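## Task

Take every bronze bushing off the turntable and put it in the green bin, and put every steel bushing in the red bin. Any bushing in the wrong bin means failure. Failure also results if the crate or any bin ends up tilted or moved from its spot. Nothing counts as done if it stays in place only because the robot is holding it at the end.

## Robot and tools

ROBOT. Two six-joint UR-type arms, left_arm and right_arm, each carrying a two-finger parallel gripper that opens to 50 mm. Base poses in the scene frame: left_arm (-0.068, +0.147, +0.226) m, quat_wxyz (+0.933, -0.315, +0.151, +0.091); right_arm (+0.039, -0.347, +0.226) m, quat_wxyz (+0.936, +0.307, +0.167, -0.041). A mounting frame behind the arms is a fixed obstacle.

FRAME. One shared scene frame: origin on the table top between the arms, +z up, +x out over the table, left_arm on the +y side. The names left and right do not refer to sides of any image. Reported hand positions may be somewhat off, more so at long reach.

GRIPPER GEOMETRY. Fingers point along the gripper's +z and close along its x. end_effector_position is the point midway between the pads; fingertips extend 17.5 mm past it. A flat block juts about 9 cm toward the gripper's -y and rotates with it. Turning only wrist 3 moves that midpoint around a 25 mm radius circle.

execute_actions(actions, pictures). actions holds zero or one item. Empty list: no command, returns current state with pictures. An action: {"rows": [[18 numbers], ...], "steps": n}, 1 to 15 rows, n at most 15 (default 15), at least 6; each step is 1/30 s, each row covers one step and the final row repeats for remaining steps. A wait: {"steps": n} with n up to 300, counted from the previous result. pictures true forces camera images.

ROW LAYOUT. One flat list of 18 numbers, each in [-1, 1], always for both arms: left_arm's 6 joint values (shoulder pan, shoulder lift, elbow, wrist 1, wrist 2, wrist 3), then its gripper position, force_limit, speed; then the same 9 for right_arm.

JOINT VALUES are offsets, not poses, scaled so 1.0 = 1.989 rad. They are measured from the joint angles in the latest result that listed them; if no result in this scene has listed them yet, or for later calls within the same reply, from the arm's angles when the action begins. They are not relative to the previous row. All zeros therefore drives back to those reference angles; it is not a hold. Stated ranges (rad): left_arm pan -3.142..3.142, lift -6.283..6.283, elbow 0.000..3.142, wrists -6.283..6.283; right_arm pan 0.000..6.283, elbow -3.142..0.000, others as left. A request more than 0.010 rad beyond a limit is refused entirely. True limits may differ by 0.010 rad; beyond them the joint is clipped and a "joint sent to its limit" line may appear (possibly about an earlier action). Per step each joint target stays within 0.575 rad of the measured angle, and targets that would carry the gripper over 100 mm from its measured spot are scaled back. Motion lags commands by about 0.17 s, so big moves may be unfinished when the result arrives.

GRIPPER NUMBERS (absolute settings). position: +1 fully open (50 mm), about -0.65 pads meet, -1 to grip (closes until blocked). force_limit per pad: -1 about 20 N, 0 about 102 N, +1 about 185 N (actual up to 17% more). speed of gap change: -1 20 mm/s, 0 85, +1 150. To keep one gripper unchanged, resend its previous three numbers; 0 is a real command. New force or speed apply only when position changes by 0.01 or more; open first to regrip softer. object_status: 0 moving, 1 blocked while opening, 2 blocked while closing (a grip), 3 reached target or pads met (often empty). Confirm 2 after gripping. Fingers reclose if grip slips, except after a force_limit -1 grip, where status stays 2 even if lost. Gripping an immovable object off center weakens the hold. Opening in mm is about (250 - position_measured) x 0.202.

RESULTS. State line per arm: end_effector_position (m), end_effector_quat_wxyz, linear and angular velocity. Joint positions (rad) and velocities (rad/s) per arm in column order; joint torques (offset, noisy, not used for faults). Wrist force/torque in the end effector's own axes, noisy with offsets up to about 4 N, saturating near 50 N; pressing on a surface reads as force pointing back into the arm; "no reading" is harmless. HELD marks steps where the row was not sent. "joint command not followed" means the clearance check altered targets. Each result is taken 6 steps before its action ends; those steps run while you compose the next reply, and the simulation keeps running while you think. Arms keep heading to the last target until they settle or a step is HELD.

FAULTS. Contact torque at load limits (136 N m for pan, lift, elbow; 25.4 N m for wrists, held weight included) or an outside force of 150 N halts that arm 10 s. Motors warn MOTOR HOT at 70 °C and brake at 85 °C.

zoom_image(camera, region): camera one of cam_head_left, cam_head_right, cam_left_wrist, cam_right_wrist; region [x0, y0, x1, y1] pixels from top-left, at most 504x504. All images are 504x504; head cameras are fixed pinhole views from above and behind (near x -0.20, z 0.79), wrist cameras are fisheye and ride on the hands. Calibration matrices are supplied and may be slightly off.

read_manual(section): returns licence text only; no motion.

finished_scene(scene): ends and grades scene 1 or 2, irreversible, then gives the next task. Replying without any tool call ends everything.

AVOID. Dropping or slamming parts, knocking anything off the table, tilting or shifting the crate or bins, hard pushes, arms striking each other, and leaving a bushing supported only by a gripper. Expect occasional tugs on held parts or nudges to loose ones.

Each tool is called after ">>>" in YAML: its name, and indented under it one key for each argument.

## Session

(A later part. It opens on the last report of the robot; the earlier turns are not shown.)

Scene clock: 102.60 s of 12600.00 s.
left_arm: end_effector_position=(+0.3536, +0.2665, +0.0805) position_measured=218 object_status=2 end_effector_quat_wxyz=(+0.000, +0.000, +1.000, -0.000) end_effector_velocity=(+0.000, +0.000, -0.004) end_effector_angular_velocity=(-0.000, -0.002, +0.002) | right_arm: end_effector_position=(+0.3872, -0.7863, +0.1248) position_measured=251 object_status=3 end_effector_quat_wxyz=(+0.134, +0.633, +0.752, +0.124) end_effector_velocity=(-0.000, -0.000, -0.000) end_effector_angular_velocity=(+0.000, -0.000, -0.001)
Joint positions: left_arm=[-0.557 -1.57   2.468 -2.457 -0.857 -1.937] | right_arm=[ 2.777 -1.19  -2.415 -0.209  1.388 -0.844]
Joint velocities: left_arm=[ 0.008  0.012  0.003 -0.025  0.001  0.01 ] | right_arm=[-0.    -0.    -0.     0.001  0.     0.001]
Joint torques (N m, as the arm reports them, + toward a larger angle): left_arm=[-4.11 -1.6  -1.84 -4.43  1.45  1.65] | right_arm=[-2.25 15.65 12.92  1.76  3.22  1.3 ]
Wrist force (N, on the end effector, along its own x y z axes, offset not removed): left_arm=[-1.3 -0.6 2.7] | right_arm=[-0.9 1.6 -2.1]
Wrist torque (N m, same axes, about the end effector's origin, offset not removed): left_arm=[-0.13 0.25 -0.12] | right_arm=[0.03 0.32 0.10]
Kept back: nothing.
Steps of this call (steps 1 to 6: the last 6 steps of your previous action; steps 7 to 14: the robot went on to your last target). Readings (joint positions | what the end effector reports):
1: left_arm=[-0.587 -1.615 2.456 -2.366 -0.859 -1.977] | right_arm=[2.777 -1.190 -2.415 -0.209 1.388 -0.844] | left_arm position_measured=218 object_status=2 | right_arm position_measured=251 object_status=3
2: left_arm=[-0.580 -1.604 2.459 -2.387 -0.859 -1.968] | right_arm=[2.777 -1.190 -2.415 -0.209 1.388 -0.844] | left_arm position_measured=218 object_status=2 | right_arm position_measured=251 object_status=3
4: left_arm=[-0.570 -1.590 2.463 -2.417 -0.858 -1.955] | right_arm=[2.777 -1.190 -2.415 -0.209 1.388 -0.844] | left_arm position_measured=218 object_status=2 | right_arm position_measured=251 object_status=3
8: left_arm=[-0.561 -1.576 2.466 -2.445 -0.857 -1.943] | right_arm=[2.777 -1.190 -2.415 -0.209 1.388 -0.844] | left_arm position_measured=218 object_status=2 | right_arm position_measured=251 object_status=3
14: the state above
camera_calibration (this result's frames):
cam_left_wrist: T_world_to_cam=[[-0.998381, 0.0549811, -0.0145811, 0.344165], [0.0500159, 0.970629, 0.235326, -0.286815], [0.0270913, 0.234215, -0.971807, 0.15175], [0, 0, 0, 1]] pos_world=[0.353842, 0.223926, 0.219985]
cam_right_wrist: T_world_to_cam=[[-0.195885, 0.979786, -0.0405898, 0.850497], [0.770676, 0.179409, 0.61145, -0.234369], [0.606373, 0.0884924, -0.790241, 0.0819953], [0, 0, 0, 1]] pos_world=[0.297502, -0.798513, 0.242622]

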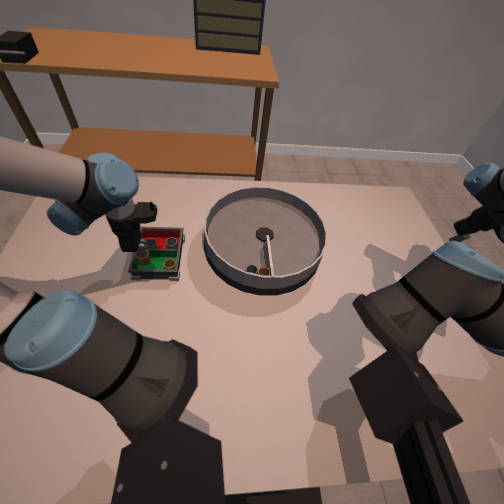

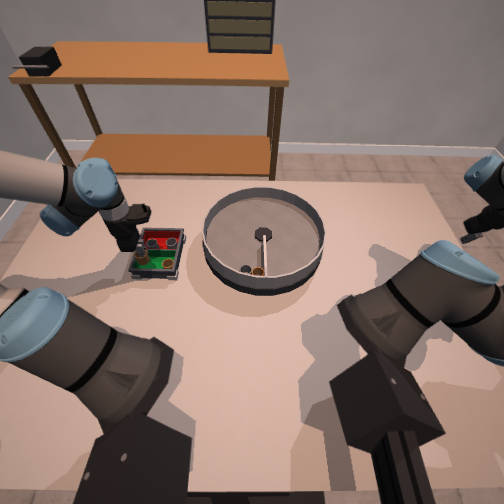

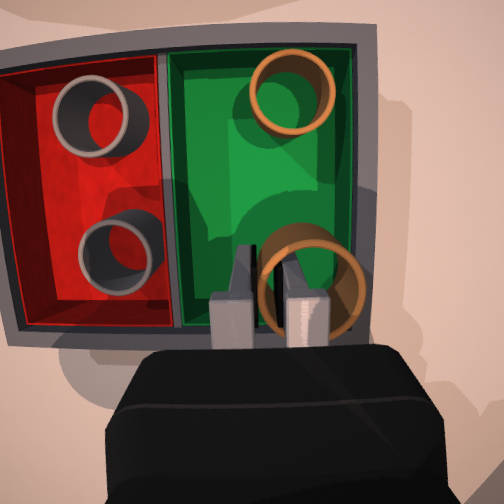

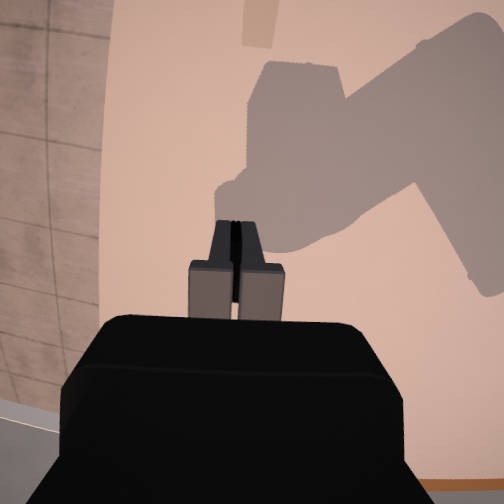

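>>> execute_actions:
  actions:
    - {"rows": [[0.009,0.0166,0.001,-0.0253,-0.0003,0.0117,-1,-0.4,0.3,0,0,0,0,0,0,-1,-1,0],[0.0178,0.0331,0.002,-0.0506,-0.0006,0.0235,-1,-0.4,0.3,0,0,0,0,0,0,-1,-1,0],[0.0268,0.0497,0.0029,-0.076,-0.0009,0.0352,-1,-0.4,0.3,0,0,0,0,0,0,-1,-1,0],[0.0357,0.0662,0.0039,-0.1013,-0.0012,0.047,-1,-0.4,0.3,0,0,0,0,0,0,-1,-1,0],[0.0446,0.0828,0.0049,-0.1266,-0.0015,0.0587,-1,-0.4,0.3,0,0,0,0,0,0,-1,-1,0]], "steps": 15}

>>> execute_actions:
  actions:
    - {"steps": 14}
  pictures: true

Scene clock: 103.70 s of 12600.00 s.
left_arm: end_effector_position=(+0.3535, +0.2663, +0.0466) position_measured=218 object_status=2 end_effector_quat_wxyz=(-0.001, +0.001, +1.000, -0.000) end_effector_velocity=(+0.002, -0.000, -0.105) end_effector_angular_velocity=(-0.005, -0.020, +0.020) | right_arm: end_effector_position=(+0.3872, -0.7863, +0.1248) position_measured=251 object_status=3 end_effector_quat_wxyz=(+0.134, +0.633, +0.752, +0.124) end_effector_velocity=(+0.001, +0.001, +0.000) end_effector_angular_velocity=(+0.002, -0.002, +0.001)
Joint positions: left_arm=[-0.494 -1.454  2.475 -2.632 -0.859 -1.854] | right_arm=[ 2.777 -1.19  -2.415 -0.209  1.388 -0.844]
Joint velocities: left_arm=[ 0.195  0.374  0.02  -0.589 -0.007  0.255] | right_arm=[ 0.001  0.001 -0.    -0.001  0.002  0.   ]
Joint torques (N m, as the arm reports them, + toward a larger angle): left_arm=[-5.99 -9.09 -1.6  -4.87 -2.24  2.14] | right_arm=[-2.95 16.17 12.65  1.65  3.26  1.25]
Wrist force (N, on the end effector, along its own x y z axes, offset not removed): left_arm=[-1.4 -0.4 2.9] | right_arm=[1.7 -1.1 1.5]
Wrist torque (N m, same axes, about the end effector's origin, offset not removed): left_arm=[-0.08 0.25 -0.02] | right_arm=[-0.20 -0.06 -0.14]
Steps of this call (steps 1 to 24: the robot went on to your last target; steps 25 to 33: the first 9 steps of this action). Readings (joint positions | what the end effector reports):
25: left_arm=[-0.556 -1.568 2.469 -2.461 -0.857 -1.936] | right_arm=[2.777 -1.190 -2.415 -0.209 1.388 -0.844] | left_arm position_measured=218 object_status=2 | right_arm position_measured=251 object_status=3
26: left_arm=[-0.554 -1.566 2.469 -2.464 -0.857 -1.934] | right_arm=[2.777 -1.190 -2.415 -0.209 1.388 -0.844] | left_arm position_measured=218 object_status=2 | right_arm position_measured=251 object_status=3
28: left_arm=[-0.543 -1.545 2.470 -2.494 -0.857 -1.919] | right_arm=[2.777 -1.190 -2.415 -0.209 1.388 -0.844] | left_arm position_measured=218 object_status=2 | right_arm position_measured=251 object_status=3
32: left_arm=[-0.501 -1.468 2.475 -2.609 -0.859 -1.864] | right_arm=[2.777 -1.190 -2.415 -0.209 1.388 -0.844] | left_arm position_measured=218 object_status=2 | right_arm position_measured=251 object_status=3
33: the state above

Scene clock: 104.17 s of 12600.00 s.
left_arm: end_effector_position=(+0.3536, +0.2665, +0.0334) position_measured=218 object_status=2 end_effector_quat_wxyz=(+0.001, +0.000, +1.000, -0.000) end_effector_velocity=(-0.001, -0.000, -0.003) end_effector_angular_velocity=(+0.000, +0.000, -0.000) | right_arm: end_effector_position=(+0.3872, -0.7863, +0.1248) position_measured=251 object_status=3 end_effector_quat_wxyz=(+0.134, +0.633, +0.752, +0.124) end_effector_velocity=(+0.000, +0.000, +0.000) end_effector_angular_velocity=(+0.001, -0.001, +0.001)
Joint positions: left_arm=[-0.469 -1.407  2.478 -2.707 -0.86  -1.822] | right_arm=[ 2.777 -1.19  -2.415 -0.209  1.388 -0.844]
Joint velocities: left_arm=[ 0.005  0.01   0.001 -0.015 -0.     0.007] | right_arm=[-0.     0.     0.    -0.001  0.001 -0.001]
Joint torques (N m, as the arm reports them, + toward a larger angle): left_arm=[-4.66 -5.99  1.01 -4.39 -2.21  1.35] | right_arm=[-2.37 16.01 12.83  1.68  3.29  1.27]
Wrist force (N, on the end effector, along its own x y z axes, offset not removed): left_arm=[-1.2 -1.4 1.8] | right_arm=[0.0 0.4 2.2]
Wrist torque (N m, same axes, about the end effector's origin, offset not removed): left_arm=[-0.23 0.34 0.00] | right_arm=[0.01 0.06 0.06]
Kept back: nothing.
Steps of this call (steps 1 to 6: the last 6 steps of your previous action; steps 7 to 14: the robot went on to your last target). Readings (joint positions | what the end effector reports):
1: left_arm=[-0.488 -1.443 2.476 -2.650 -0.859 -1.847] | right_arm=[2.777 -1.190 -2.415 -0.209 1.388 -0.844] | left_arm position_measured=218 object_status=2 | right_arm position_measured=251 object_status=3
2: left_arm=[-0.483 -1.434 2.476 -2.663 -0.860 -1.841] | right_arm=[2.777 -1.190 -2.415 -0.209 1.388 -0.844] | left_arm position_measured=218 object_status=2 | right_arm position_measured=251 object_status=3
4: left_arm=[-0.477 -1.423 2.477 -2.682 -0.860 -1.833] | right_arm=[2.777 -1.190 -2.415 -0.209 1.388 -0.844] | left_arm position_measured=218 object_status=2 | right_arm position_measured=251 object_status=3
8: left_arm=[-0.472 -1.412 2.478 -2.699 -0.860 -1.825] | right_arm=[2.777 -1.190 -2.415 -0.209 1.388 -0.844] | left_arm position_measured=218 object_status=2 | right_arm position_measured=251 object_status=3
14: the state above
camera_calibration (this result's frames):
cam_left_wrist: T_world_to_cam=[[-0.998423, 0.0541167, -0.0148968, 0.343665], [0.0491203, 0.970837, 0.234656, -0.275382], [0.0271611, 0.233554, -0.971964, 0.106184], [0, 0, 0, 1]] pos_world=[0.353766, 0.223953, 0.172947]
cam_right_wrist: T_world_to_cam=[[-0.195885, 0.979786, -0.0405897, 0.850497], [0.770676, 0.179409, 0.61145, -0.234369], [0.606372, 0.0884925, -0.790242, 0.0819954], [0, 0, 0, 1]] pos_world=[0.297502, -0.798513, 0.242622]

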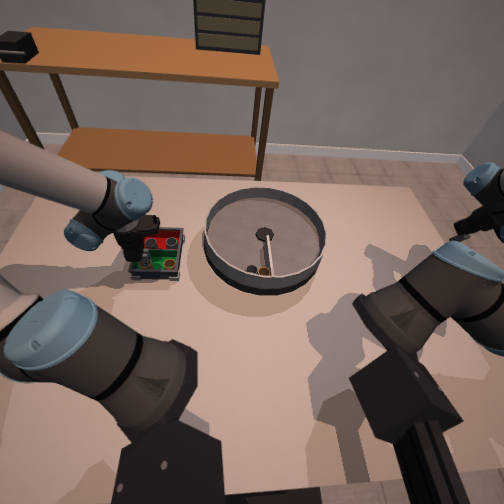

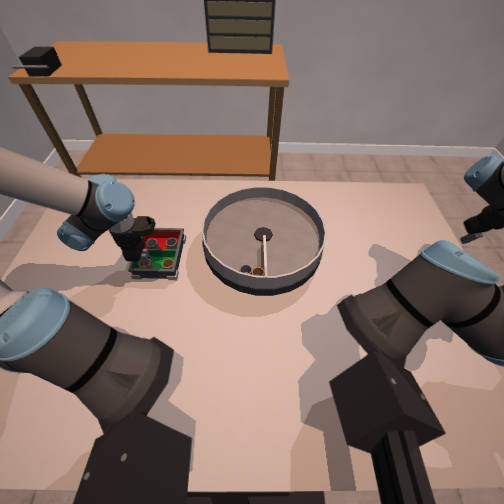

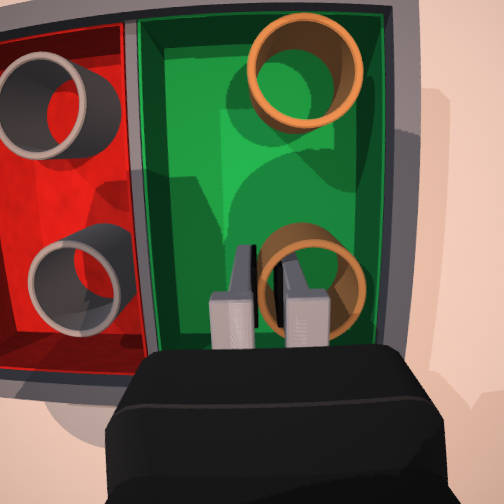

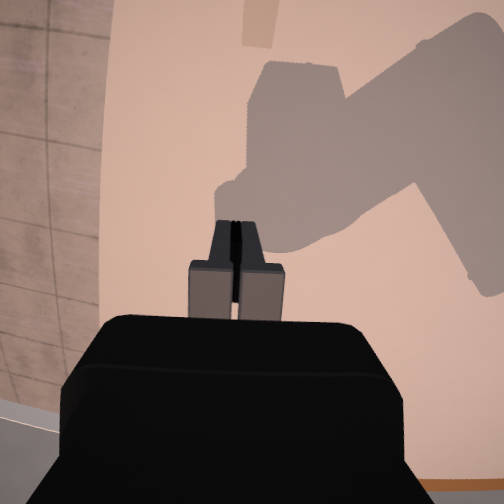

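>>> execute_actions:
  actions:
    - {"rows": [[0.0014,-0.002,0.0027,-0.0017,0,0.0022,-1,-0.4,0.3,0,0,0,0,0,0,-1,-1,0],[0.0014,-0.002,0.0027,-0.0017,0,0.0022,-1,-0.4,0.3,0,0,0,0,0,0,-1,-1,0],[0.0014,-0.002,0.0027,-0.0017,0,0.0022,-1,-0.4,0.3,0,0,0,0,0,0,-1,-1,0],[0.0014,-0.002,0.0027,-0.0017,0,0.0022,-1,-0.4,0.3,0,0,0,0,0,0,-1,-1,0],[0.0014,-0.002,0.0027,-0.0017,0,0.0022,-1,-0.4,0.3,0,0,0,0,0,0,-1,-1,0],[0.0014,-0.002,0.0027,-0.0017,0,0.0022,-1,-0.4,0.3,0,0,0,0,0,0,-1,-1,0],[0.0014,-0.002,0.0027,-0.0017,0,0.0022,-1,-0.4,0.3,0,0,0,0,0,0,-1,-1,0],[0.0014,-0.002,0.0027,-0.0017,0,0.0022,-0.15,-0.4,0.3,0,0,0,0,0,0,-1,-1,0]], "steps": 15}

>>> execute_actions:
  actions:
    - {"steps": 7}

Scene clock: 105.10 s of 12600.00 s.
left_arm: end_effector_position=(+0.3516, +0.2679, +0.0330) position_measured=196 object_status=0 end_effector_quat_wxyz=(+0.000, +0.000, +1.000, -0.000) end_effector_velocity=(-0.003, +0.002, -0.000) end_effector_angular_velocity=(+0.000, +0.001, -0.002) | right_arm: end_effector_position=(+0.3872, -0.7863, +0.1248) position_measured=251 object_status=3 end_effector_quat_wxyz=(+0.134, +0.633, +0.752, +0.124) end_effector_velocity=(-0.000, +0.000, -0.000) end_effector_angular_velocity=(+0.001, +0.001, -0.001)
Joint positions: left_arm=[-0.467 -1.41   2.482 -2.71  -0.86  -1.818] | right_arm=[ 2.777 -1.19  -2.415 -0.209  1.388 -0.844]
Joint velocities: left_arm=[ 0.003 -0.006  0.007 -0.002 -0.     0.005] | right_arm=[-0.    -0.    -0.    -0.001  0.     0.001]
Joint torques (N m, as the arm reports them, + toward a larger angle): left_arm=[ -5.65 -26.52  -0.04  -4.3   -1.47   1.35] | right_arm=[-2.57 16.48 12.63  1.72  3.3   1.31]
Wrist force (N, on the end effector, along its own x y z axes, offset not removed): left_arm=[-1.7 -1.0 1.0] | right_arm=[3.0 -0.4 -0.4]
Wrist torque (N m, same axes, about the end effector's origin, offset not removed): left_arm=[-0.17 0.37 -0.06] | right_arm=[-0.01 -0.32 0.11]
Steps of this call (steps 1 to 19: the robot went on to your last target; steps 20 to 28: the first 9 steps of this action). Readings (joint positions | what the end effector reports):
20: left_arm=[-0.469 -1.406 2.478 -2.709 -0.860 -1.821] | right_arm=[2.777 -1.190 -2.415 -0.209 1.388 -0.844] | left_arm position_measured=218 object_status=2 | right_arm position_measured=251 object_status=3
21: left_arm=[-0.468 -1.406 2.479 -2.709 -0.860 -1.820] | right_arm=[2.777 -1.190 -2.415 -0.209 1.388 -0.844] | left_arm position_measured=218 object_status=2 | right_arm position_measured=251 object_status=3
23: left_arm=[-0.468 -1.408 2.480 -2.710 -0.860 -1.819] | right_arm=[2.777 -1.190 -2.415 -0.209 1.388 -0.844] | left_arm position_measured=218 object_status=2 | right_arm position_measured=251 object_status=3
27: left_arm=[-0.467 -1.410 2.482 -2.710 -0.860 -1.818] | right_arm=[2.777 -1.190 -2.415 -0.209 1.388 -0.844] | left_arm position_measured=214 object_status=0 | right_arm position_measured=251 object_status=3
28: the state above

Scene clock: 105.33 s of 12600.00 s.
left_arm: end_effector_position=(+0.3513, +0.2681, +0.0330) position_measured=175 object_status=0 end_effector_quat_wxyz=(+0.000, +0.001, +1.000, -0.000) end_effector_velocity=(-0.001, +0.001, -0.000) end_effector_angular_velocity=(+0.000, +0.001, -0.000) | right_arm: end_effector_position=(+0.3872, -0.7863, +0.1248) position_measured=251 object_status=3 end_effector_quat_wxyz=(+0.134, +0.633, +0.752, +0.124) end_effector_velocity=(+0.000, -0.001, +0.000) end_effector_angular_velocity=(-0.001, +0.000, -0.000)
Joint positions: left_arm=[-0.466 -1.411  2.483 -2.71  -0.86  -1.817] | right_arm=[ 2.777 -1.19  -2.415 -0.209  1.388 -0.844]
Joint velocities: left_arm=[ 0.001 -0.001  0.002  0.    -0.     0.001] | right_arm=[ 0.     0.     0.001 -0.001 -0.001 -0.   ]
Joint torques (N m, as the arm reports them, + toward a larger angle): left_arm=[ -4.92 -26.3    0.71  -4.39  -0.96   1.57] | right_arm=[-2.77 16.59 12.07  1.63  3.25  1.32]
Wrist force (N, on the end effector, along its own x y z axes, offset not removed): left_arm=[-1.8 -2.0 0.5] | right_arm=[5.8 3.4 0.7]
Wrist torque (N m, same axes, about the end effector's origin, offset not removed): left_arm=[-0.42 0.34 -0.03] | right_arm=[0.43 -1.06 -0.15]
Kept back: nothing.
Steps of this call (steps 1 to 6: the last 6 steps of your previous action; step 7: the robot went on to your last target). Readings (joint positions | what the end effector reports):
1: left_arm=[-0.467 -1.410 2.483 -2.710 -0.860 -1.818] | right_arm=[2.777 -1.190 -2.415 -0.209 1.388 -0.844] | left_arm position_measured=181 object_status=0 | right_arm position_measured=251 object_status=3
2: left_arm=[-0.467 -1.410 2.483 -2.710 -0.860 -1.818] | right_arm=[2.777 -1.190 -2.415 -0.209 1.388 -0.844] | left_arm position_measured=175 object_status=0 | right_arm position_measured=251 object_status=3
4: left_arm=[-0.467 -1.410 2.483 -2.710 -0.860 -1.817] | right_arm=[2.777 -1.190 -2.415 -0.209 1.388 -0.844] | left_arm position_measured=175 object_status=0 | right_arm position_measured=251 object_status=3
7: the state above

>>> execute_actions:
  actions:
    - {"rows": [[-0.0088,-0.0165,-0.0009,0.025,0.0002,-0.0116,-0.15,-0.4,0.3,0,0,0,0,0,0,-1,-1,0],[-0.0176,-0.0329,-0.0018,0.05,0.0005,-0.0233,-0.15,-0.4,0.3,0,0,0,0,0,0,-1,-1,0],[-0.0265,-0.0494,-0.0026,0.075,0.0007,-0.0349,-0.15,-0.4,0.3,0,0,0,0,0,0,-1,-1,0],[-0.0353,-0.0658,-0.0035,0.1,0.001,-0.0466,-0.15,-0.4,0.3,0,0,0,0,0,0,-1,-1,0],[-0.0441,-0.0823,-0.0044,0.1248,0.0012,-0.0582,-0.15,-0.4,0.3,0,0,0,0,0,0,-1,-1,0],[-0.0614,-0.1067,-0.0126,0.1722,0,-0.081,-0.15,-0.4,0.3,0,0,0,0,0,0,-1,-1,0],[-0.0787,-0.131,-0.0208,0.2195,-0.001,-0.1039,-0.15,-0.4,0.3,0,0,0,0,0,0,-1,-1,0],[-0.096,-0.1554,-0.029,0.2669,-0.0022,-0.1267,0.01,-0.4,0.3,0,0,0,0,0,0,-1,-1,0],[-0.1134,-0.1798,-0.0371,0.3142,-0.0034,-0.1495,0.01,-0.4,0.3,0,0,0,0,0,0,-1,-1,0],[-0.1134,-0.1798,-0.0371,0.3142,-0.0034,-0.1495,0.01,-0.4,0.3,0,0,0,0,0,0,-1,-1,0],[-0.1134,-0.1798,-0.0371,0.3142,-0.0034,-0.1495,0.01,-0.4,0.3,0,0,0,0,0,0,-1,-1,0],[-0.1134,-0.1798,-0.0371,0.3142,-0.0034,-0.1495,0.01,-0.4,0.3,0,0,0,0,0,0,-1,-1,0],[-0.1134,-0.1798,-0.0371,0.3142,-0.0034,-0.1495,0.01,-0.4,0.3,0,0,0,0,0,0,-1,-1,0],[-0.3524,0.2187,-0.1936,0.2428,-0.0759,-0.4334,0.01,-0.4,0.3,0,0,0,0,0,0,-1,-1,0]], "steps": 15}

>>> execute_actions:
  actions:
    - {"steps": 48}
  pictures: true

Scene clock: 106.47 s of 12600.00 s.
left_arm: end_effector_position=(+0.3602, +0.2645, +0.0800) position_measured=156 object_status=0 end_effector_quat_wxyz=(+0.007, -0.005, +1.000, -0.004) end_effector_velocity=(+0.085, -0.036, +0.360) end_effector_angular_velocity=(-0.090, -0.127, +0.102) | right_arm: end_effector_position=(+0.3872, -0.7863, +0.1248) position_measured=251 object_status=3 end_effector_quat_wxyz=(+0.134, +0.633, +0.752, +0.124) end_effector_velocity=(+0.000, -0.000, +0.000) end_effector_angular_velocity=(-0.001, +0.000, -0.001)
Joint positions: left_arm=[-0.554 -1.557  2.464 -2.49  -0.86  -1.93 ] | right_arm=[ 2.777 -1.19  -2.415 -0.209  1.388 -0.844]
Joint velocities: left_arm=[-0.66  -1.003 -0.255  1.628 -0.031 -0.844] | right_arm=[ 0.    -0.     0.     0.    -0.001  0.001]
Joint torques (N m, as the arm reports them, + toward a larger angle): left_arm=[-35.77 -45.22 -30.68   4.58  -2.51  -3.95] | right_arm=[-2.73 16.2  12.45  1.65  3.3   1.39]
Wrist force (N, on the end effector, along its own x y z axes, offset not removed): left_arm=[-1.4 -0.9 2.2] | right_arm=[-2.5 -0.5 0.7]
Wrist torque (N m, same axes, about the end effector's origin, offset not removed): left_arm=[-0.12 0.43 0.02] | right_arm=[0.02 0.45 0.14]
Steps of this call (steps 1 to 15: the robot went on to your last target; steps 16 to 25: nothing new was sent; steps 26 to 34: the first 9 steps of this action). Readings (joint positions | what the end effector reports):
26: left_arm=[-0.466 -1.411 2.483 -2.710 -0.860 -1.817] | right_arm=[2.777 -1.190 -2.415 -0.209 1.388 -0.844] | left_arm position_measured=175 object_status=3 | right_arm position_measured=251 object_status=3
27: left_arm=[-0.468 -1.414 2.483 -2.707 -0.860 -1.819] | right_arm=[2.777 -1.190 -2.415 -0.209 1.388 -0.844] | left_arm position_measured=175 object_status=3 | right_arm position_measured=251 object_status=3
29: left_arm=[-0.480 -1.435 2.482 -2.677 -0.860 -1.835] | right_arm=[2.777 -1.190 -2.415 -0.209 1.388 -0.844] | left_arm position_measured=175 object_status=3 | right_arm position_measured=251 object_status=3
33: left_arm=[-0.533 -1.525 2.471 -2.542 -0.859 -1.903] | right_arm=[2.777 -1.190 -2.415 -0.209 1.388 -0.844] | left_arm position_measured=170 object_status=0 | right_arm position_measured=251 object_status=3
34: the state above

Scene clock: 108.07 s of 12600.00 s.
left_arm: end_effector_position=(+0.3638, -0.1015, +0.1606) position_measured=151 object_status=3 end_effector_quat_wxyz=(+0.001, +0.000, +1.000, -0.001) end_effector_velocity=(-0.001, -0.001, -0.001) end_effector_angular_velocity=(+0.002, +0.000, -0.001) | right_arm: end_effector_position=(+0.3872, -0.7863, +0.1248) position_measured=251 object_status=3 end_effector_quat_wxyz=(+0.134, +0.633, +0.752, +0.124) end_effector_velocity=(+0.000, +0.001, -0.000) end_effector_angular_velocity=(+0.001, -0.000, +0.000)
Joint positions: left_arm=[-1.167 -0.976  2.098 -2.228 -1.011 -2.679] | right_arm=[ 2.777 -1.19  -2.415 -0.209  1.388 -0.844]
Joint velocities: left_arm=[-0.002  0.004 -0.     0.    -0.    -0.003] | right_arm=[ 0.001 -0.    -0.     0.     0.     0.001]
Joint torques (N m, as the arm reports them, + toward a larger angle): left_arm=[-38.25 -11.96 -30.08  -4.59  -2.16  -1.26] | right_arm=[-2.64 16.96 12.24  1.6   3.31  1.24]
Wrist force (N, on the end effector, along its own x y z axes, offset not removed): left_arm=[-1.6 -1.3 0.9] | right_arm=[3.5 1.2 -2.3]
Wrist torque (N m, same axes, about the end effector's origin, offset not removed): left_arm=[-0.19 0.34 -0.03] | right_arm=[0.12 -0.52 0.02]
Kept back: nothing.
Steps of this call (steps 1 to 6: the last 6 steps of your previous action; steps 7 to 48: the robot went on to your last target). Readings (joint positions | what the end effector reports):
1: left_arm=[-0.577 -1.593 2.454 -2.430 -0.861 -1.961] | right_arm=[2.777 -1.190 -2.415 -0.209 1.388 -0.844] | left_arm position_measured=151 object_status=0 | right_arm position_measured=251 object_status=3
2: left_arm=[-0.601 -1.629 2.445 -2.367 -0.862 -1.992] | right_arm=[2.777 -1.190 -2.415 -0.209 1.388 -0.844] | left_arm position_measured=151 object_status=0 | right_arm position_measured=251 object_status=3
4: left_arm=[-0.638 -1.685 2.431 -2.256 -0.864 -2.041] | right_arm=[2.777 -1.190 -2.415 -0.209 1.388 -0.844] | left_arm position_measured=151 object_status=0 | right_arm position_measured=251 object_status=3
8: left_arm=[-0.709 -1.686 2.388 -2.189 -0.882 -2.125] | right_arm=[2.777 -1.190 -2.415 -0.209 1.388 -0.844] | left_arm position_measured=151 object_status=3 | right_arm position_measured=251 object_status=3
48: the state above
camera_calibration (this result's frames):
cam_left_wrist: T_world_to_cam=[[-0.998393, 0.05465, -0.0150175, 0.375761], [0.049656, 0.971197, 0.233046, 0.0516262], [0.0273209, 0.231925, -0.97235, 0.315329], [0, 0, 0, 1]] pos_world=[0.363978, -0.143807, 0.300221]
cam_right_wrist: T_world_to_cam=[[-0.195885, 0.979786, -0.0405898, 0.850497], [0.770676, 0.179409, 0.61145, -0.234369], [0.606372, 0.0884924, -0.790241, 0.0819953], [0, 0, 0, 1]] pos_world=[0.297502, -0.798513, 0.242622]

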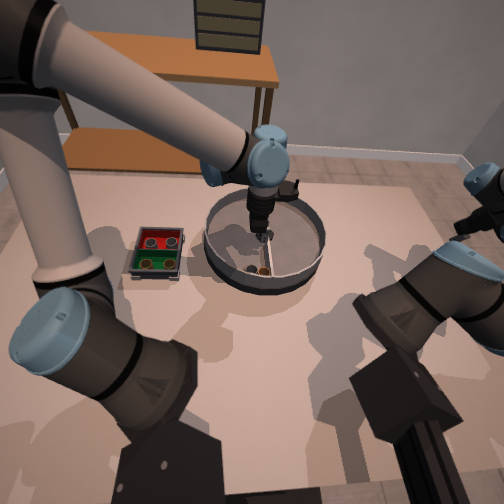

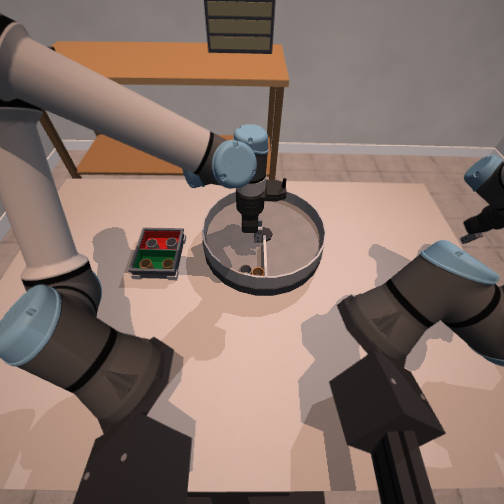

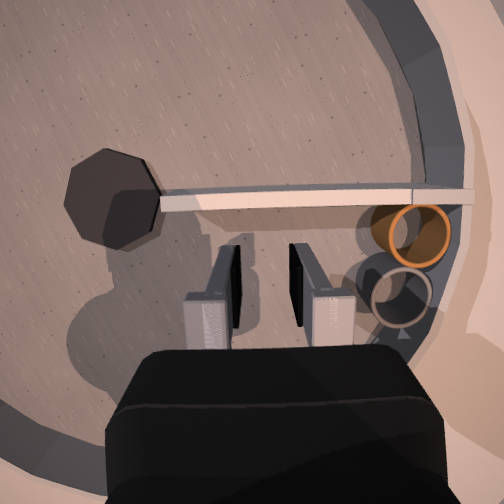

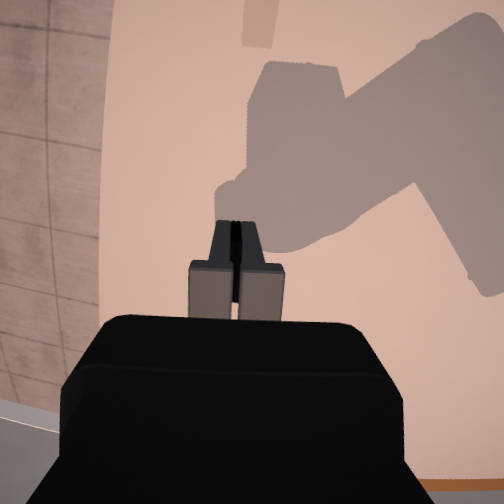

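>>> execute_actions:
  actions:
    - {"rows": [[-0.0433,0.0227,0.0878,-0.0864,-0.0202,-0.045,0.01,-0.4,0.3,0,0,0,0,0,0,-1,-1,0]], "steps": 15}

>>> execute_actions:
  actions:
    - {"steps": 12}
  pictures: true

Scene clock: 108.67 s of 12600.00 s.
left_arm: end_effector_position=(+0.3031, -0.1046, +0.1319) position_measured=151 object_status=3 end_effector_quat_wxyz=(+0.000, +0.001, +1.000, -0.001) end_effector_velocity=(-0.101, +0.016, -0.052) end_effector_angular_velocity=(+0.003, -0.005, +0.002) | right_arm: end_effector_position=(+0.3872, -0.7863, +0.1248) position_measured=251 object_status=3 end_effector_quat_wxyz=(+0.134, +0.633, +0.752, +0.124) end_effector_velocity=(+0.000, -0.000, +0.001) end_effector_angular_velocity=(-0.001, -0.001, -0.001)
Joint positions: left_arm=[-1.238 -0.938  2.238 -2.365 -1.045 -2.753] | right_arm=[ 2.777 -1.19  -2.415 -0.209  1.388 -0.844]
Joint velocities: left_arm=[-0.115  0.055  0.266 -0.261 -0.049 -0.119] | right_arm=[ 0.     0.001  0.     0.    -0.001 -0.   ]
Joint torques (N m, as the arm reports them, + toward a larger angle): left_arm=[-33.29 -14.25 -10.73  -5.    -2.03  -1.47] | right_arm=[-2.96 16.55 12.4   1.71  3.35  1.38]
Wrist force (N, on the end effector, along its own x y z axes, offset not removed): left_arm=[0.6 0.1 0.3] | right_arm=[2.3 -2.0 4.6]
Wrist torque (N m, same axes, about the end effector's origin, offset not removed): left_arm=[-0.02 0.12 -0.05] | right_arm=[-0.34 -0.11 0.06]
Steps of this call (steps 1 to 9: the robot went on to your last target; steps 10 to 18: the first 9 steps of this action). Readings (joint positions | what the end effector reports):
10: left_arm=[-1.167 -0.976 2.098 -2.228 -1.011 -2.679] | right_arm=[2.777 -1.190 -2.415 -0.209 1.388 -0.844] | left_arm position_measured=151 object_status=3 | right_arm position_measured=251 object_status=3
11: left_arm=[-1.172 -0.972 2.102 -2.232 -1.014 -2.684] | right_arm=[2.777 -1.190 -2.415 -0.209 1.388 -0.844] | left_arm position_measured=151 object_status=3 | right_arm position_measured=251 object_status=3
13: left_arm=[-1.199 -0.957 2.147 -2.276 -1.028 -2.712] | right_arm=[2.777 -1.190 -2.415 -0.209 1.388 -0.844] | left_arm position_measured=151 object_status=3 | right_arm position_measured=251 object_status=3
17: left_arm=[-1.234 -0.940 2.228 -2.355 -1.043 -2.748] | right_arm=[2.777 -1.190 -2.415 -0.209 1.388 -0.844] | left_arm position_measured=151 object_status=3 | right_arm position_measured=251 object_status=3
18: the state above

Scene clock: 109.07 s of 12600.00 s.
left_arm: end_effector_position=(+0.2906, -0.1021, +0.1254) position_measured=151 object_status=3 end_effector_quat_wxyz=(+0.000, +0.001, +1.000, -0.000) end_effector_velocity=(-0.005, +0.002, -0.003) end_effector_angular_velocity=(+0.002, +0.001, -0.000) | right_arm: end_effector_position=(+0.3872, -0.7863, +0.1248) position_measured=251 object_status=3 end_effector_quat_wxyz=(+0.134, +0.633, +0.752, +0.124) end_effector_velocity=(-0.000, +0.000, +0.000) end_effector_angular_velocity=(+0.000, +0.000, +0.001)
Joint positions: left_arm=[-1.252 -0.931  2.271 -2.398 -1.051 -2.768] | right_arm=[ 2.777 -1.19  -2.415 -0.209  1.388 -0.844]
Joint velocities: left_arm=[-0.005  0.003  0.013 -0.011 -0.002 -0.006] | right_arm=[ 0.     0.001 -0.001 -0.001  0.    -0.   ]
Joint torques (N m, as the arm reports them, + toward a larger angle): left_arm=[-34.59 -10.75  -5.4   -4.59  -2.11  -1.03] | right_arm=[-2.17 16.31 11.92  1.62  3.28  1.25]
Wrist force (N, on the end effector, along its own x y z axes, offset not removed): left_arm=[-1.5 -2.0 -0.7] | right_arm=[2.1 -3.6 -0.7]
Wrist torque (N m, same axes, about the end effector's origin, offset not removed): left_arm=[-0.42 0.36 0.01] | right_arm=[-0.66 -0.19 0.24]
Kept back: nothing.
Steps of this call (steps 1 to 6: the last 6 steps of your previous action; steps 7 to 12: the robot went on to your last target). Readings (joint positions | what the end effector reports):
1: left_arm=[-1.242 -0.937 2.246 -2.373 -1.046 -2.756] | right_arm=[2.777 -1.190 -2.415 -0.209 1.388 -0.844] | left_arm position_measured=151 object_status=3 | right_arm position_measured=251 object_status=3
2: left_arm=[-1.244 -0.935 2.252 -2.379 -1.047 -2.759] | right_arm=[2.777 -1.190 -2.415 -0.209 1.388 -0.844] | left_arm position_measured=151 object_status=3 | right_arm position_measured=251 object_status=3
4: left_arm=[-1.248 -0.934 2.260 -2.387 -1.049 -2.763] | right_arm=[2.777 -1.190 -2.415 -0.209 1.388 -0.844] | left_arm position_measured=151 object_status=3 | right_arm position_measured=251 object_status=3
8: left_arm=[-1.251 -0.932 2.268 -2.395 -1.050 -2.766] | right_arm=[2.777 -1.190 -2.415 -0.209 1.388 -0.844] | left_arm position_measured=151 object_status=3 | right_arm position_measured=251 object_status=3
12: the state above
camera_calibration (this result's frames):
cam_left_wrist: T_world_to_cam=[[-0.998383, 0.0550073, -0.0143719, 0.302154], [0.0501025, 0.97073, 0.234888, 0.0636561], [0.0268718, 0.233788, -0.971916, 0.283519], [0, 0, 0, 1]] pos_world=[0.290857, -0.144697, 0.264947]
cam_right_wrist: T_world_to_cam=[[-0.195885, 0.979786, -0.0405896, 0.850497], [0.770676, 0.179409, 0.61145, -0.234369], [0.606372, 0.0884925, -0.790241, 0.0819954], [0, 0, 0, 1]] pos_world=[0.297502, -0.798513, 0.242622]

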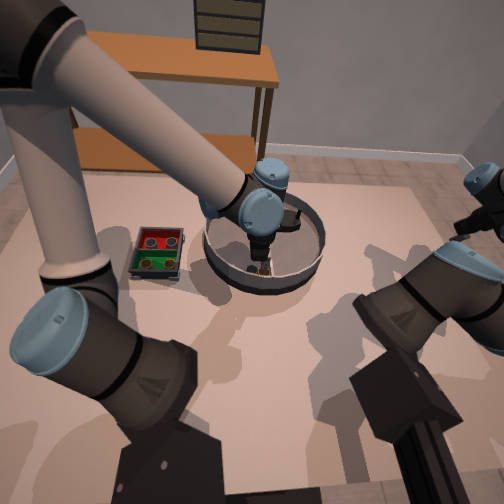

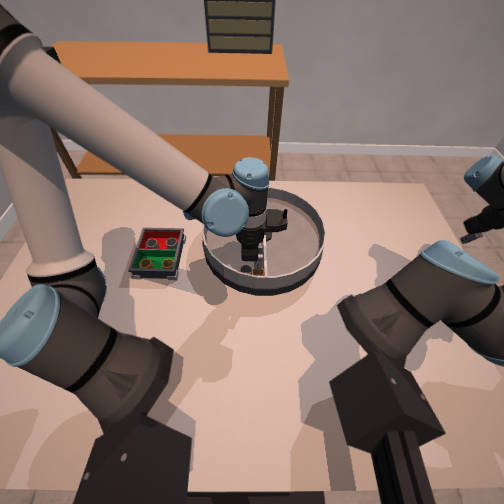

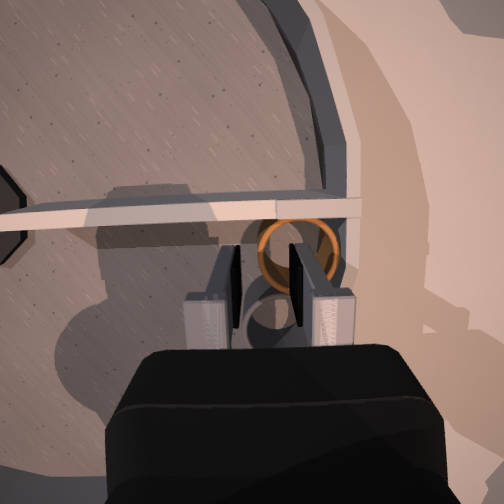

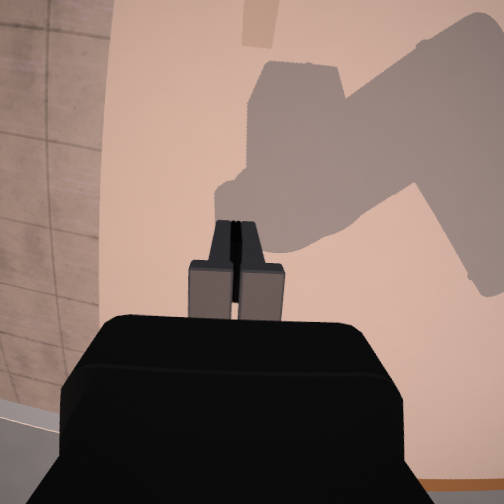

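>>> execute_actions:
  actions:
    - {"rows": [[0.0095,0.0189,0.0032,-0.0271,0.0046,0.0098,0.01,-0.4,0.3,0,0,0,0,0,0,-1,-1,0],[0.019,0.0379,0.0063,-0.0542,0.0092,0.0195,0.01,-0.4,0.3,0,0,0,0,0,0,-1,-1,0],[0.0285,0.0568,0.0095,-0.0813,0.0138,0.0293,0.01,-0.4,0.3,0,0,0,0,0,0,-1,-1,0]], "steps": 15}

>>> execute_actions:
  actions:
    - {"steps": 10}
  pictures: true

Scene clock: 109.80 s of 12600.00 s.
left_arm: end_effector_position=(+0.2903, -0.1021, +0.0873) position_measured=151 object_status=3 end_effector_quat_wxyz=(+0.000, +0.001, +1.000, +0.000) end_effector_velocity=(-0.001, -0.001, -0.079) end_effector_angular_velocity=(-0.009, -0.004, +0.007) | right_arm: end_effector_position=(+0.3872, -0.7863, +0.1248) position_measured=251 object_status=3 end_effector_quat_wxyz=(+0.134, +0.633, +0.752, +0.124) end_effector_velocity=(+0.000, +0.000, +0.000) end_effector_angular_velocity=(+0.000, -0.001, +0.001)
Joint positions: left_arm=[-1.208 -0.843  2.287 -2.523 -1.029 -2.722] | right_arm=[ 2.777 -1.19  -2.415 -0.209  1.388 -0.844]
Joint velocities: left_arm=[ 0.094  0.19   0.028 -0.278  0.044  0.095] | right_arm=[ 0.    -0.    -0.     0.     0.001 -0.001]
Joint torques (N m, as the arm reports them, + toward a larger angle): left_arm=[-19.2  -13.11  -5.41  -5.18   1.72   1.59] | right_arm=[-2.65 17.07 12.33  1.72  3.2   1.28]
Wrist force (N, on the end effector, along its own x y z axes, offset not removed): left_arm=[-2.1 -1.6 1.7] | right_arm=[-2.9 -1.0 1.5]
Wrist torque (N m, same axes, about the end effector's origin, offset not removed): left_arm=[-0.28 0.42 -0.05] | right_arm=[-0.19 0.73 0.12]
Steps of this call (steps 1 to 13: the robot went on to your last target; steps 14 to 22: the first 9 steps of this action). Readings (joint positions | what the end effector reports):
14: left_arm=[-1.253 -0.931 2.273 -2.399 -1.051 -2.768] | right_arm=[2.777 -1.190 -2.415 -0.209 1.388 -0.844] | left_arm position_measured=151 object_status=3 | right_arm position_measured=251 object_status=3
15: left_arm=[-1.251 -0.928 2.273 -2.403 -1.050 -2.766] | right_arm=[2.777 -1.190 -2.415 -0.209 1.388 -0.844] | left_arm position_measured=151 object_status=3 | right_arm position_measured=251 object_status=3
17: left_arm=[-1.238 -0.904 2.277 -2.435 -1.044 -2.753] | right_arm=[2.777 -1.190 -2.415 -0.209 1.388 -0.844] | left_arm position_measured=151 object_status=3 | right_arm position_measured=251 object_status=3
21: left_arm=[-1.211 -0.850 2.285 -2.513 -1.031 -2.725] | right_arm=[2.777 -1.190 -2.415 -0.209 1.388 -0.844] | left_arm position_measured=151 object_status=3 | right_arm position_measured=251 object_status=3
22: the state above

Scene clock: 110.13 s of 12600.00 s.
left_arm: end_effector_position=(+0.2901, -0.1022, +0.0779) position_measured=151 object_status=3 end_effector_quat_wxyz=(+0.001, +0.001, +1.000, -0.000) end_effector_velocity=(-0.000, +0.000, -0.006) end_effector_angular_velocity=(+0.000, -0.000, +0.000) | right_arm: end_effector_position=(+0.3872, -0.7863, +0.1248) position_measured=251 object_status=3 end_effector_quat_wxyz=(+0.134, +0.633, +0.752, +0.124) end_effector_velocity=(+0.001, -0.001, +0.000) end_effector_angular_velocity=(-0.001, -0.001, -0.001)
Joint positions: left_arm=[-1.197 -0.82   2.29  -2.557 -1.024 -2.71 ] | right_arm=[ 2.777 -1.19  -2.415 -0.209  1.388 -0.844]
Joint velocities: left_arm=[ 0.007  0.014  0.002 -0.02   0.003  0.007] | right_arm=[ 0.    -0.     0.001  0.    -0.     0.001]
Joint torques (N m, as the arm reports them, + toward a larger angle): left_arm=[-18.46 -11.97  -3.01  -4.69   1.84   1.49] | right_arm=[-2.33 16.57 12.8   1.72  3.32  1.26]
Wrist force (N, on the end effector, along its own x y z axes, offset not removed): left_arm=[-1.2 -0.2 0.3] | right_arm=[-3.7 -1.7 0.8]
Wrist torque (N m, same axes, about the end effector's origin, offset not removed): left_arm=[-0.05 0.32 -0.03] | right_arm=[-0.26 0.69 0.14]
Kept back: nothing.
Steps of this call (steps 1 to 6: the last 6 steps of your previous action; steps 7 to 10: the robot went on to your last target). Readings (joint positions | what the end effector reports):
1: left_arm=[-1.205 -0.837 2.287 -2.532 -1.028 -2.719] | right_arm=[2.777 -1.190 -2.415 -0.209 1.388 -0.844] | left_arm position_measured=151 object_status=3 | right_arm position_measured=251 object_status=3
2: left_arm=[-1.203 -0.833 2.288 -2.538 -1.027 -2.717] | right_arm=[2.777 -1.190 -2.415 -0.209 1.388 -0.844] | left_arm position_measured=151 object_status=3 | right_arm position_measured=251 object_status=3
4: left_arm=[-1.200 -0.827 2.289 -2.547 -1.025 -2.714] | right_arm=[2.777 -1.190 -2.415 -0.209 1.388 -0.844] | left_arm position_measured=151 object_status=3 | right_arm position_measured=251 object_status=3
8: left_arm=[-1.197 -0.822 2.290 -2.555 -1.024 -2.711] | right_arm=[2.777 -1.190 -2.415 -0.209 1.388 -0.844] | left_arm position_measured=151 object_status=3 | right_arm position_measured=251 object_status=3
10: the state above
camera_calibration (this result's frames):
cam_left_wrist: T_world_to_cam=[[-0.99836, 0.0552908, -0.0148108, 0.301027], [0.0502777, 0.97074, 0.234811, 0.0748411], [0.0273603, 0.233682, -0.971928, 0.237228], [0, 0, 0, 1]] pos_world=[0.29028, -0.144731, 0.217454]
cam_right_wrist: T_world_to_cam=[[-0.195885, 0.979786, -0.0405898, 0.850497], [0.770676, 0.179409, 0.61145, -0.234369], [0.606372, 0.0884923, -0.790241, 0.0819953], [0, 0, 0, 1]] pos_world=[0.297502, -0.798513, 0.242622]

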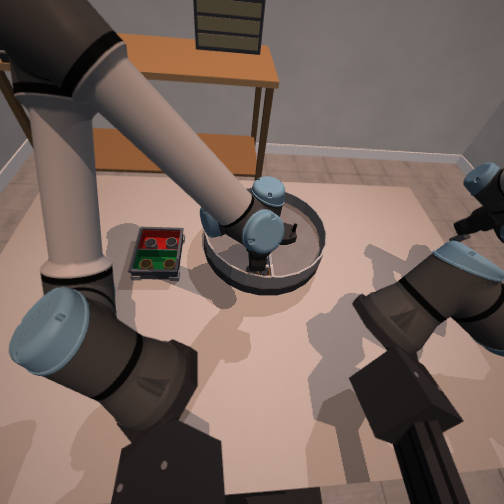

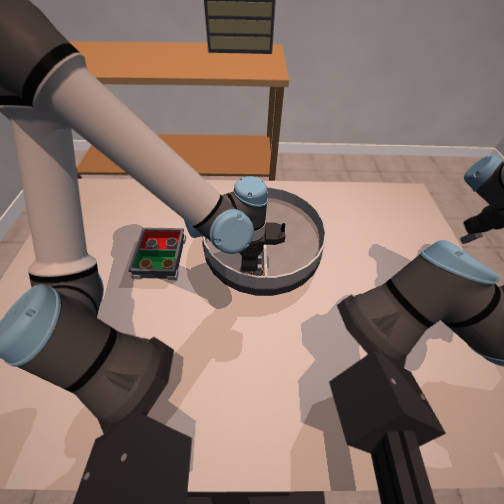

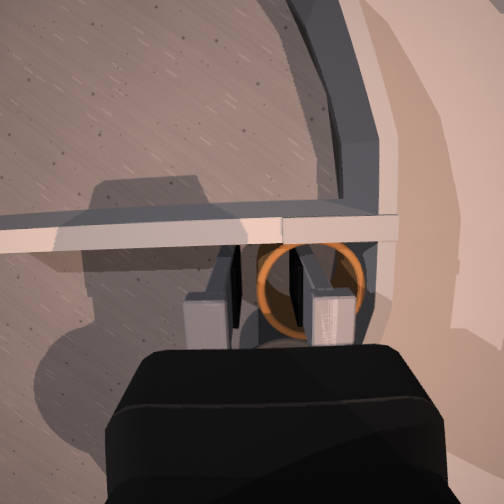

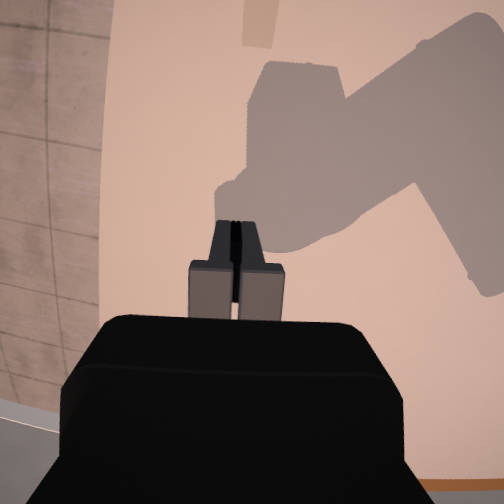

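>>> execute_actions:
  actions:
    - {"rows": [[0.0008,0.001,0,-0.0014,0.0003,0.0001,-1,-0.4,0.3,0,0,0,0,0,0,-1,-1,0]], "steps": 15}

>>> execute_actions:
  actions:
    - {"steps": 9}

Scene clock: 110.57 s of 12600.00 s.
left_arm: end_effector_position=(+0.2902, -0.1021, +0.0770) position_measured=218 object_status=0 end_effector_quat_wxyz=(+0.000, +0.000, +1.000, -0.000) end_effector_velocity=(+0.001, +0.000, -0.000) end_effector_angular_velocity=(-0.000, +0.001, +0.004) | right_arm: end_effector_position=(+0.3872, -0.7863, +0.1248) position_measured=251 object_status=3 end_effector_quat_wxyz=(+0.134, +0.633, +0.752, +0.124) end_effector_velocity=(-0.000, -0.000, -0.000) end_effector_angular_velocity=(-0.001, +0.001, +0.000)
Joint positions: left_arm=[-1.195 -0.818  2.29  -2.56  -1.023 -2.71 ] | right_arm=[ 2.777 -1.19  -2.415 -0.209  1.388 -0.844]
Joint velocities: left_arm=[ 0.002  0.001 -0.002 -0.     0.    -0.001] | right_arm=[-0.    -0.001  0.     0.    -0.001 -0.001]
Joint torques (N m, as the arm reports them, + toward a larger angle): left_arm=[-14.35  -9.39 -22.08  -3.47   1.82  -1.27] | right_arm=[-2.25 16.59 12.2   1.64  3.19  1.27]
Wrist force (N, on the end effector, along its own x y z axes, offset not removed): left_arm=[-0.9 -1.8 -8.0] | right_arm=[0.4 -4.8 -1.4]
Wrist torque (N m, same axes, about the end effector's origin, offset not removed): left_arm=[-0.17 0.26 -0.02] | right_arm=[-0.80 -0.07 0.22]
Steps of this call (steps 1 to 4: the robot went on to your last target; steps 5 to 13: the first 9 steps of this action). Readings (joint positions | what the end effector reports):
5: left_arm=[-1.196 -0.819 2.290 -2.559 -1.023 -2.710] | right_arm=[2.777 -1.190 -2.415 -0.209 1.388 -0.844] | left_arm position_measured=156 object_status=0 | right_arm position_measured=251 object_status=3
6: left_arm=[-1.196 -0.819 2.290 -2.559 -1.023 -2.710] | right_arm=[2.777 -1.190 -2.415 -0.209 1.388 -0.844] | left_arm position_measured=173 object_status=0 | right_arm position_measured=251 object_status=3
8: left_arm=[-1.196 -0.819 2.290 -2.559 -1.023 -2.710] | right_arm=[2.777 -1.190 -2.415 -0.209 1.388 -0.844] | left_arm position_measured=207 object_status=0 | right_arm position_measured=251 object_status=3
12: left_arm=[-1.195 -0.818 2.290 -2.560 -1.023 -2.710] | right_arm=[2.777 -1.190 -2.415 -0.209 1.388 -0.844] | left_arm position_measured=218 object_status=0 | right_arm position_measured=251 object_status=3
13: the state above

Scene clock: 110.87 s of 12600.00 s.
left_arm: end_effector_position=(+0.2903, -0.1021, +0.0770) position_measured=218 object_status=2 end_effector_quat_wxyz=(+0.000, -0.000, +1.000, -0.000) end_effector_velocity=(+0.000, -0.000, +0.000) end_effector_angular_velocity=(-0.001, -0.001, +0.001) | right_arm: end_effector_position=(+0.3872, -0.7863, +0.1248) position_measured=251 object_status=3 end_effector_quat_wxyz=(+0.134, +0.633, +0.752, +0.124) end_effector_velocity=(+0.000, +0.001, -0.000) end_effector_angular_velocity=(+0.001, +0.000, +0.001)
Joint positions: left_arm=[-1.195 -0.818  2.29  -2.56  -1.023 -2.71 ] | right_arm=[ 2.777 -1.19  -2.415 -0.209  1.388 -0.844]
Joint velocities: left_arm=[-0.    -0.    -0.    -0.001  0.     0.   ] | right_arm=[ 0.001 -0.    -0.001 -0.     0.     0.   ]
Joint torques (N m, as the arm reports them, + toward a larger angle): left_arm=[-15.32  -7.48 -21.4   -3.33   1.66  -1.29] | right_arm=[-2.02 16.99 12.84  1.66  3.32  1.24]
Wrist force (N, on the end effector, along its own x y z axes, offset not removed): left_arm=[-1.0 -1.9 -10.6] | right_arm=[-3.5 1.5 2.7]
Wrist torque (N m, same axes, about the end effector's origin, offset not removed): left_arm=[-0.19 0.33 -0.15] | right_arm=[0.54 0.96 0.32]
Kept back: nothing.
Steps of this call (steps 1 to 6: the last 6 steps of your previous action; steps 7 to 9: the robot went on to your last target). Readings (joint positions | what the end effector reports):
1: left_arm=[-1.195 -0.818 2.290 -2.560 -1.023 -2.710] | right_arm=[2.777 -1.190 -2.415 -0.209 1.388 -0.844] | left_arm position_measured=218 object_status=0 | right_arm position_measured=251 object_status=3
2: left_arm=[-1.195 -0.818 2.290 -2.560 -1.023 -2.710] | right_arm=[2.777 -1.190 -2.415 -0.209 1.388 -0.844] | left_arm position_measured=218 object_status=2 | right_arm position_measured=251 object_status=3
4: left_arm=[-1.195 -0.818 2.290 -2.560 -1.023 -2.710] | right_arm=[2.777 -1.190 -2.415 -0.209 1.388 -0.844] | left_arm position_measured=218 object_status=2 | right_arm position_measured=251 object_status=3
8: left_arm=[-1.195 -0.818 2.290 -2.560 -1.023 -2.710] | right_arm=[2.777 -1.190 -2.415 -0.209 1.388 -0.844] | left_arm position_measured=218 object_status=2 | right_arm position_measured=251 object_status=3
9: the state above


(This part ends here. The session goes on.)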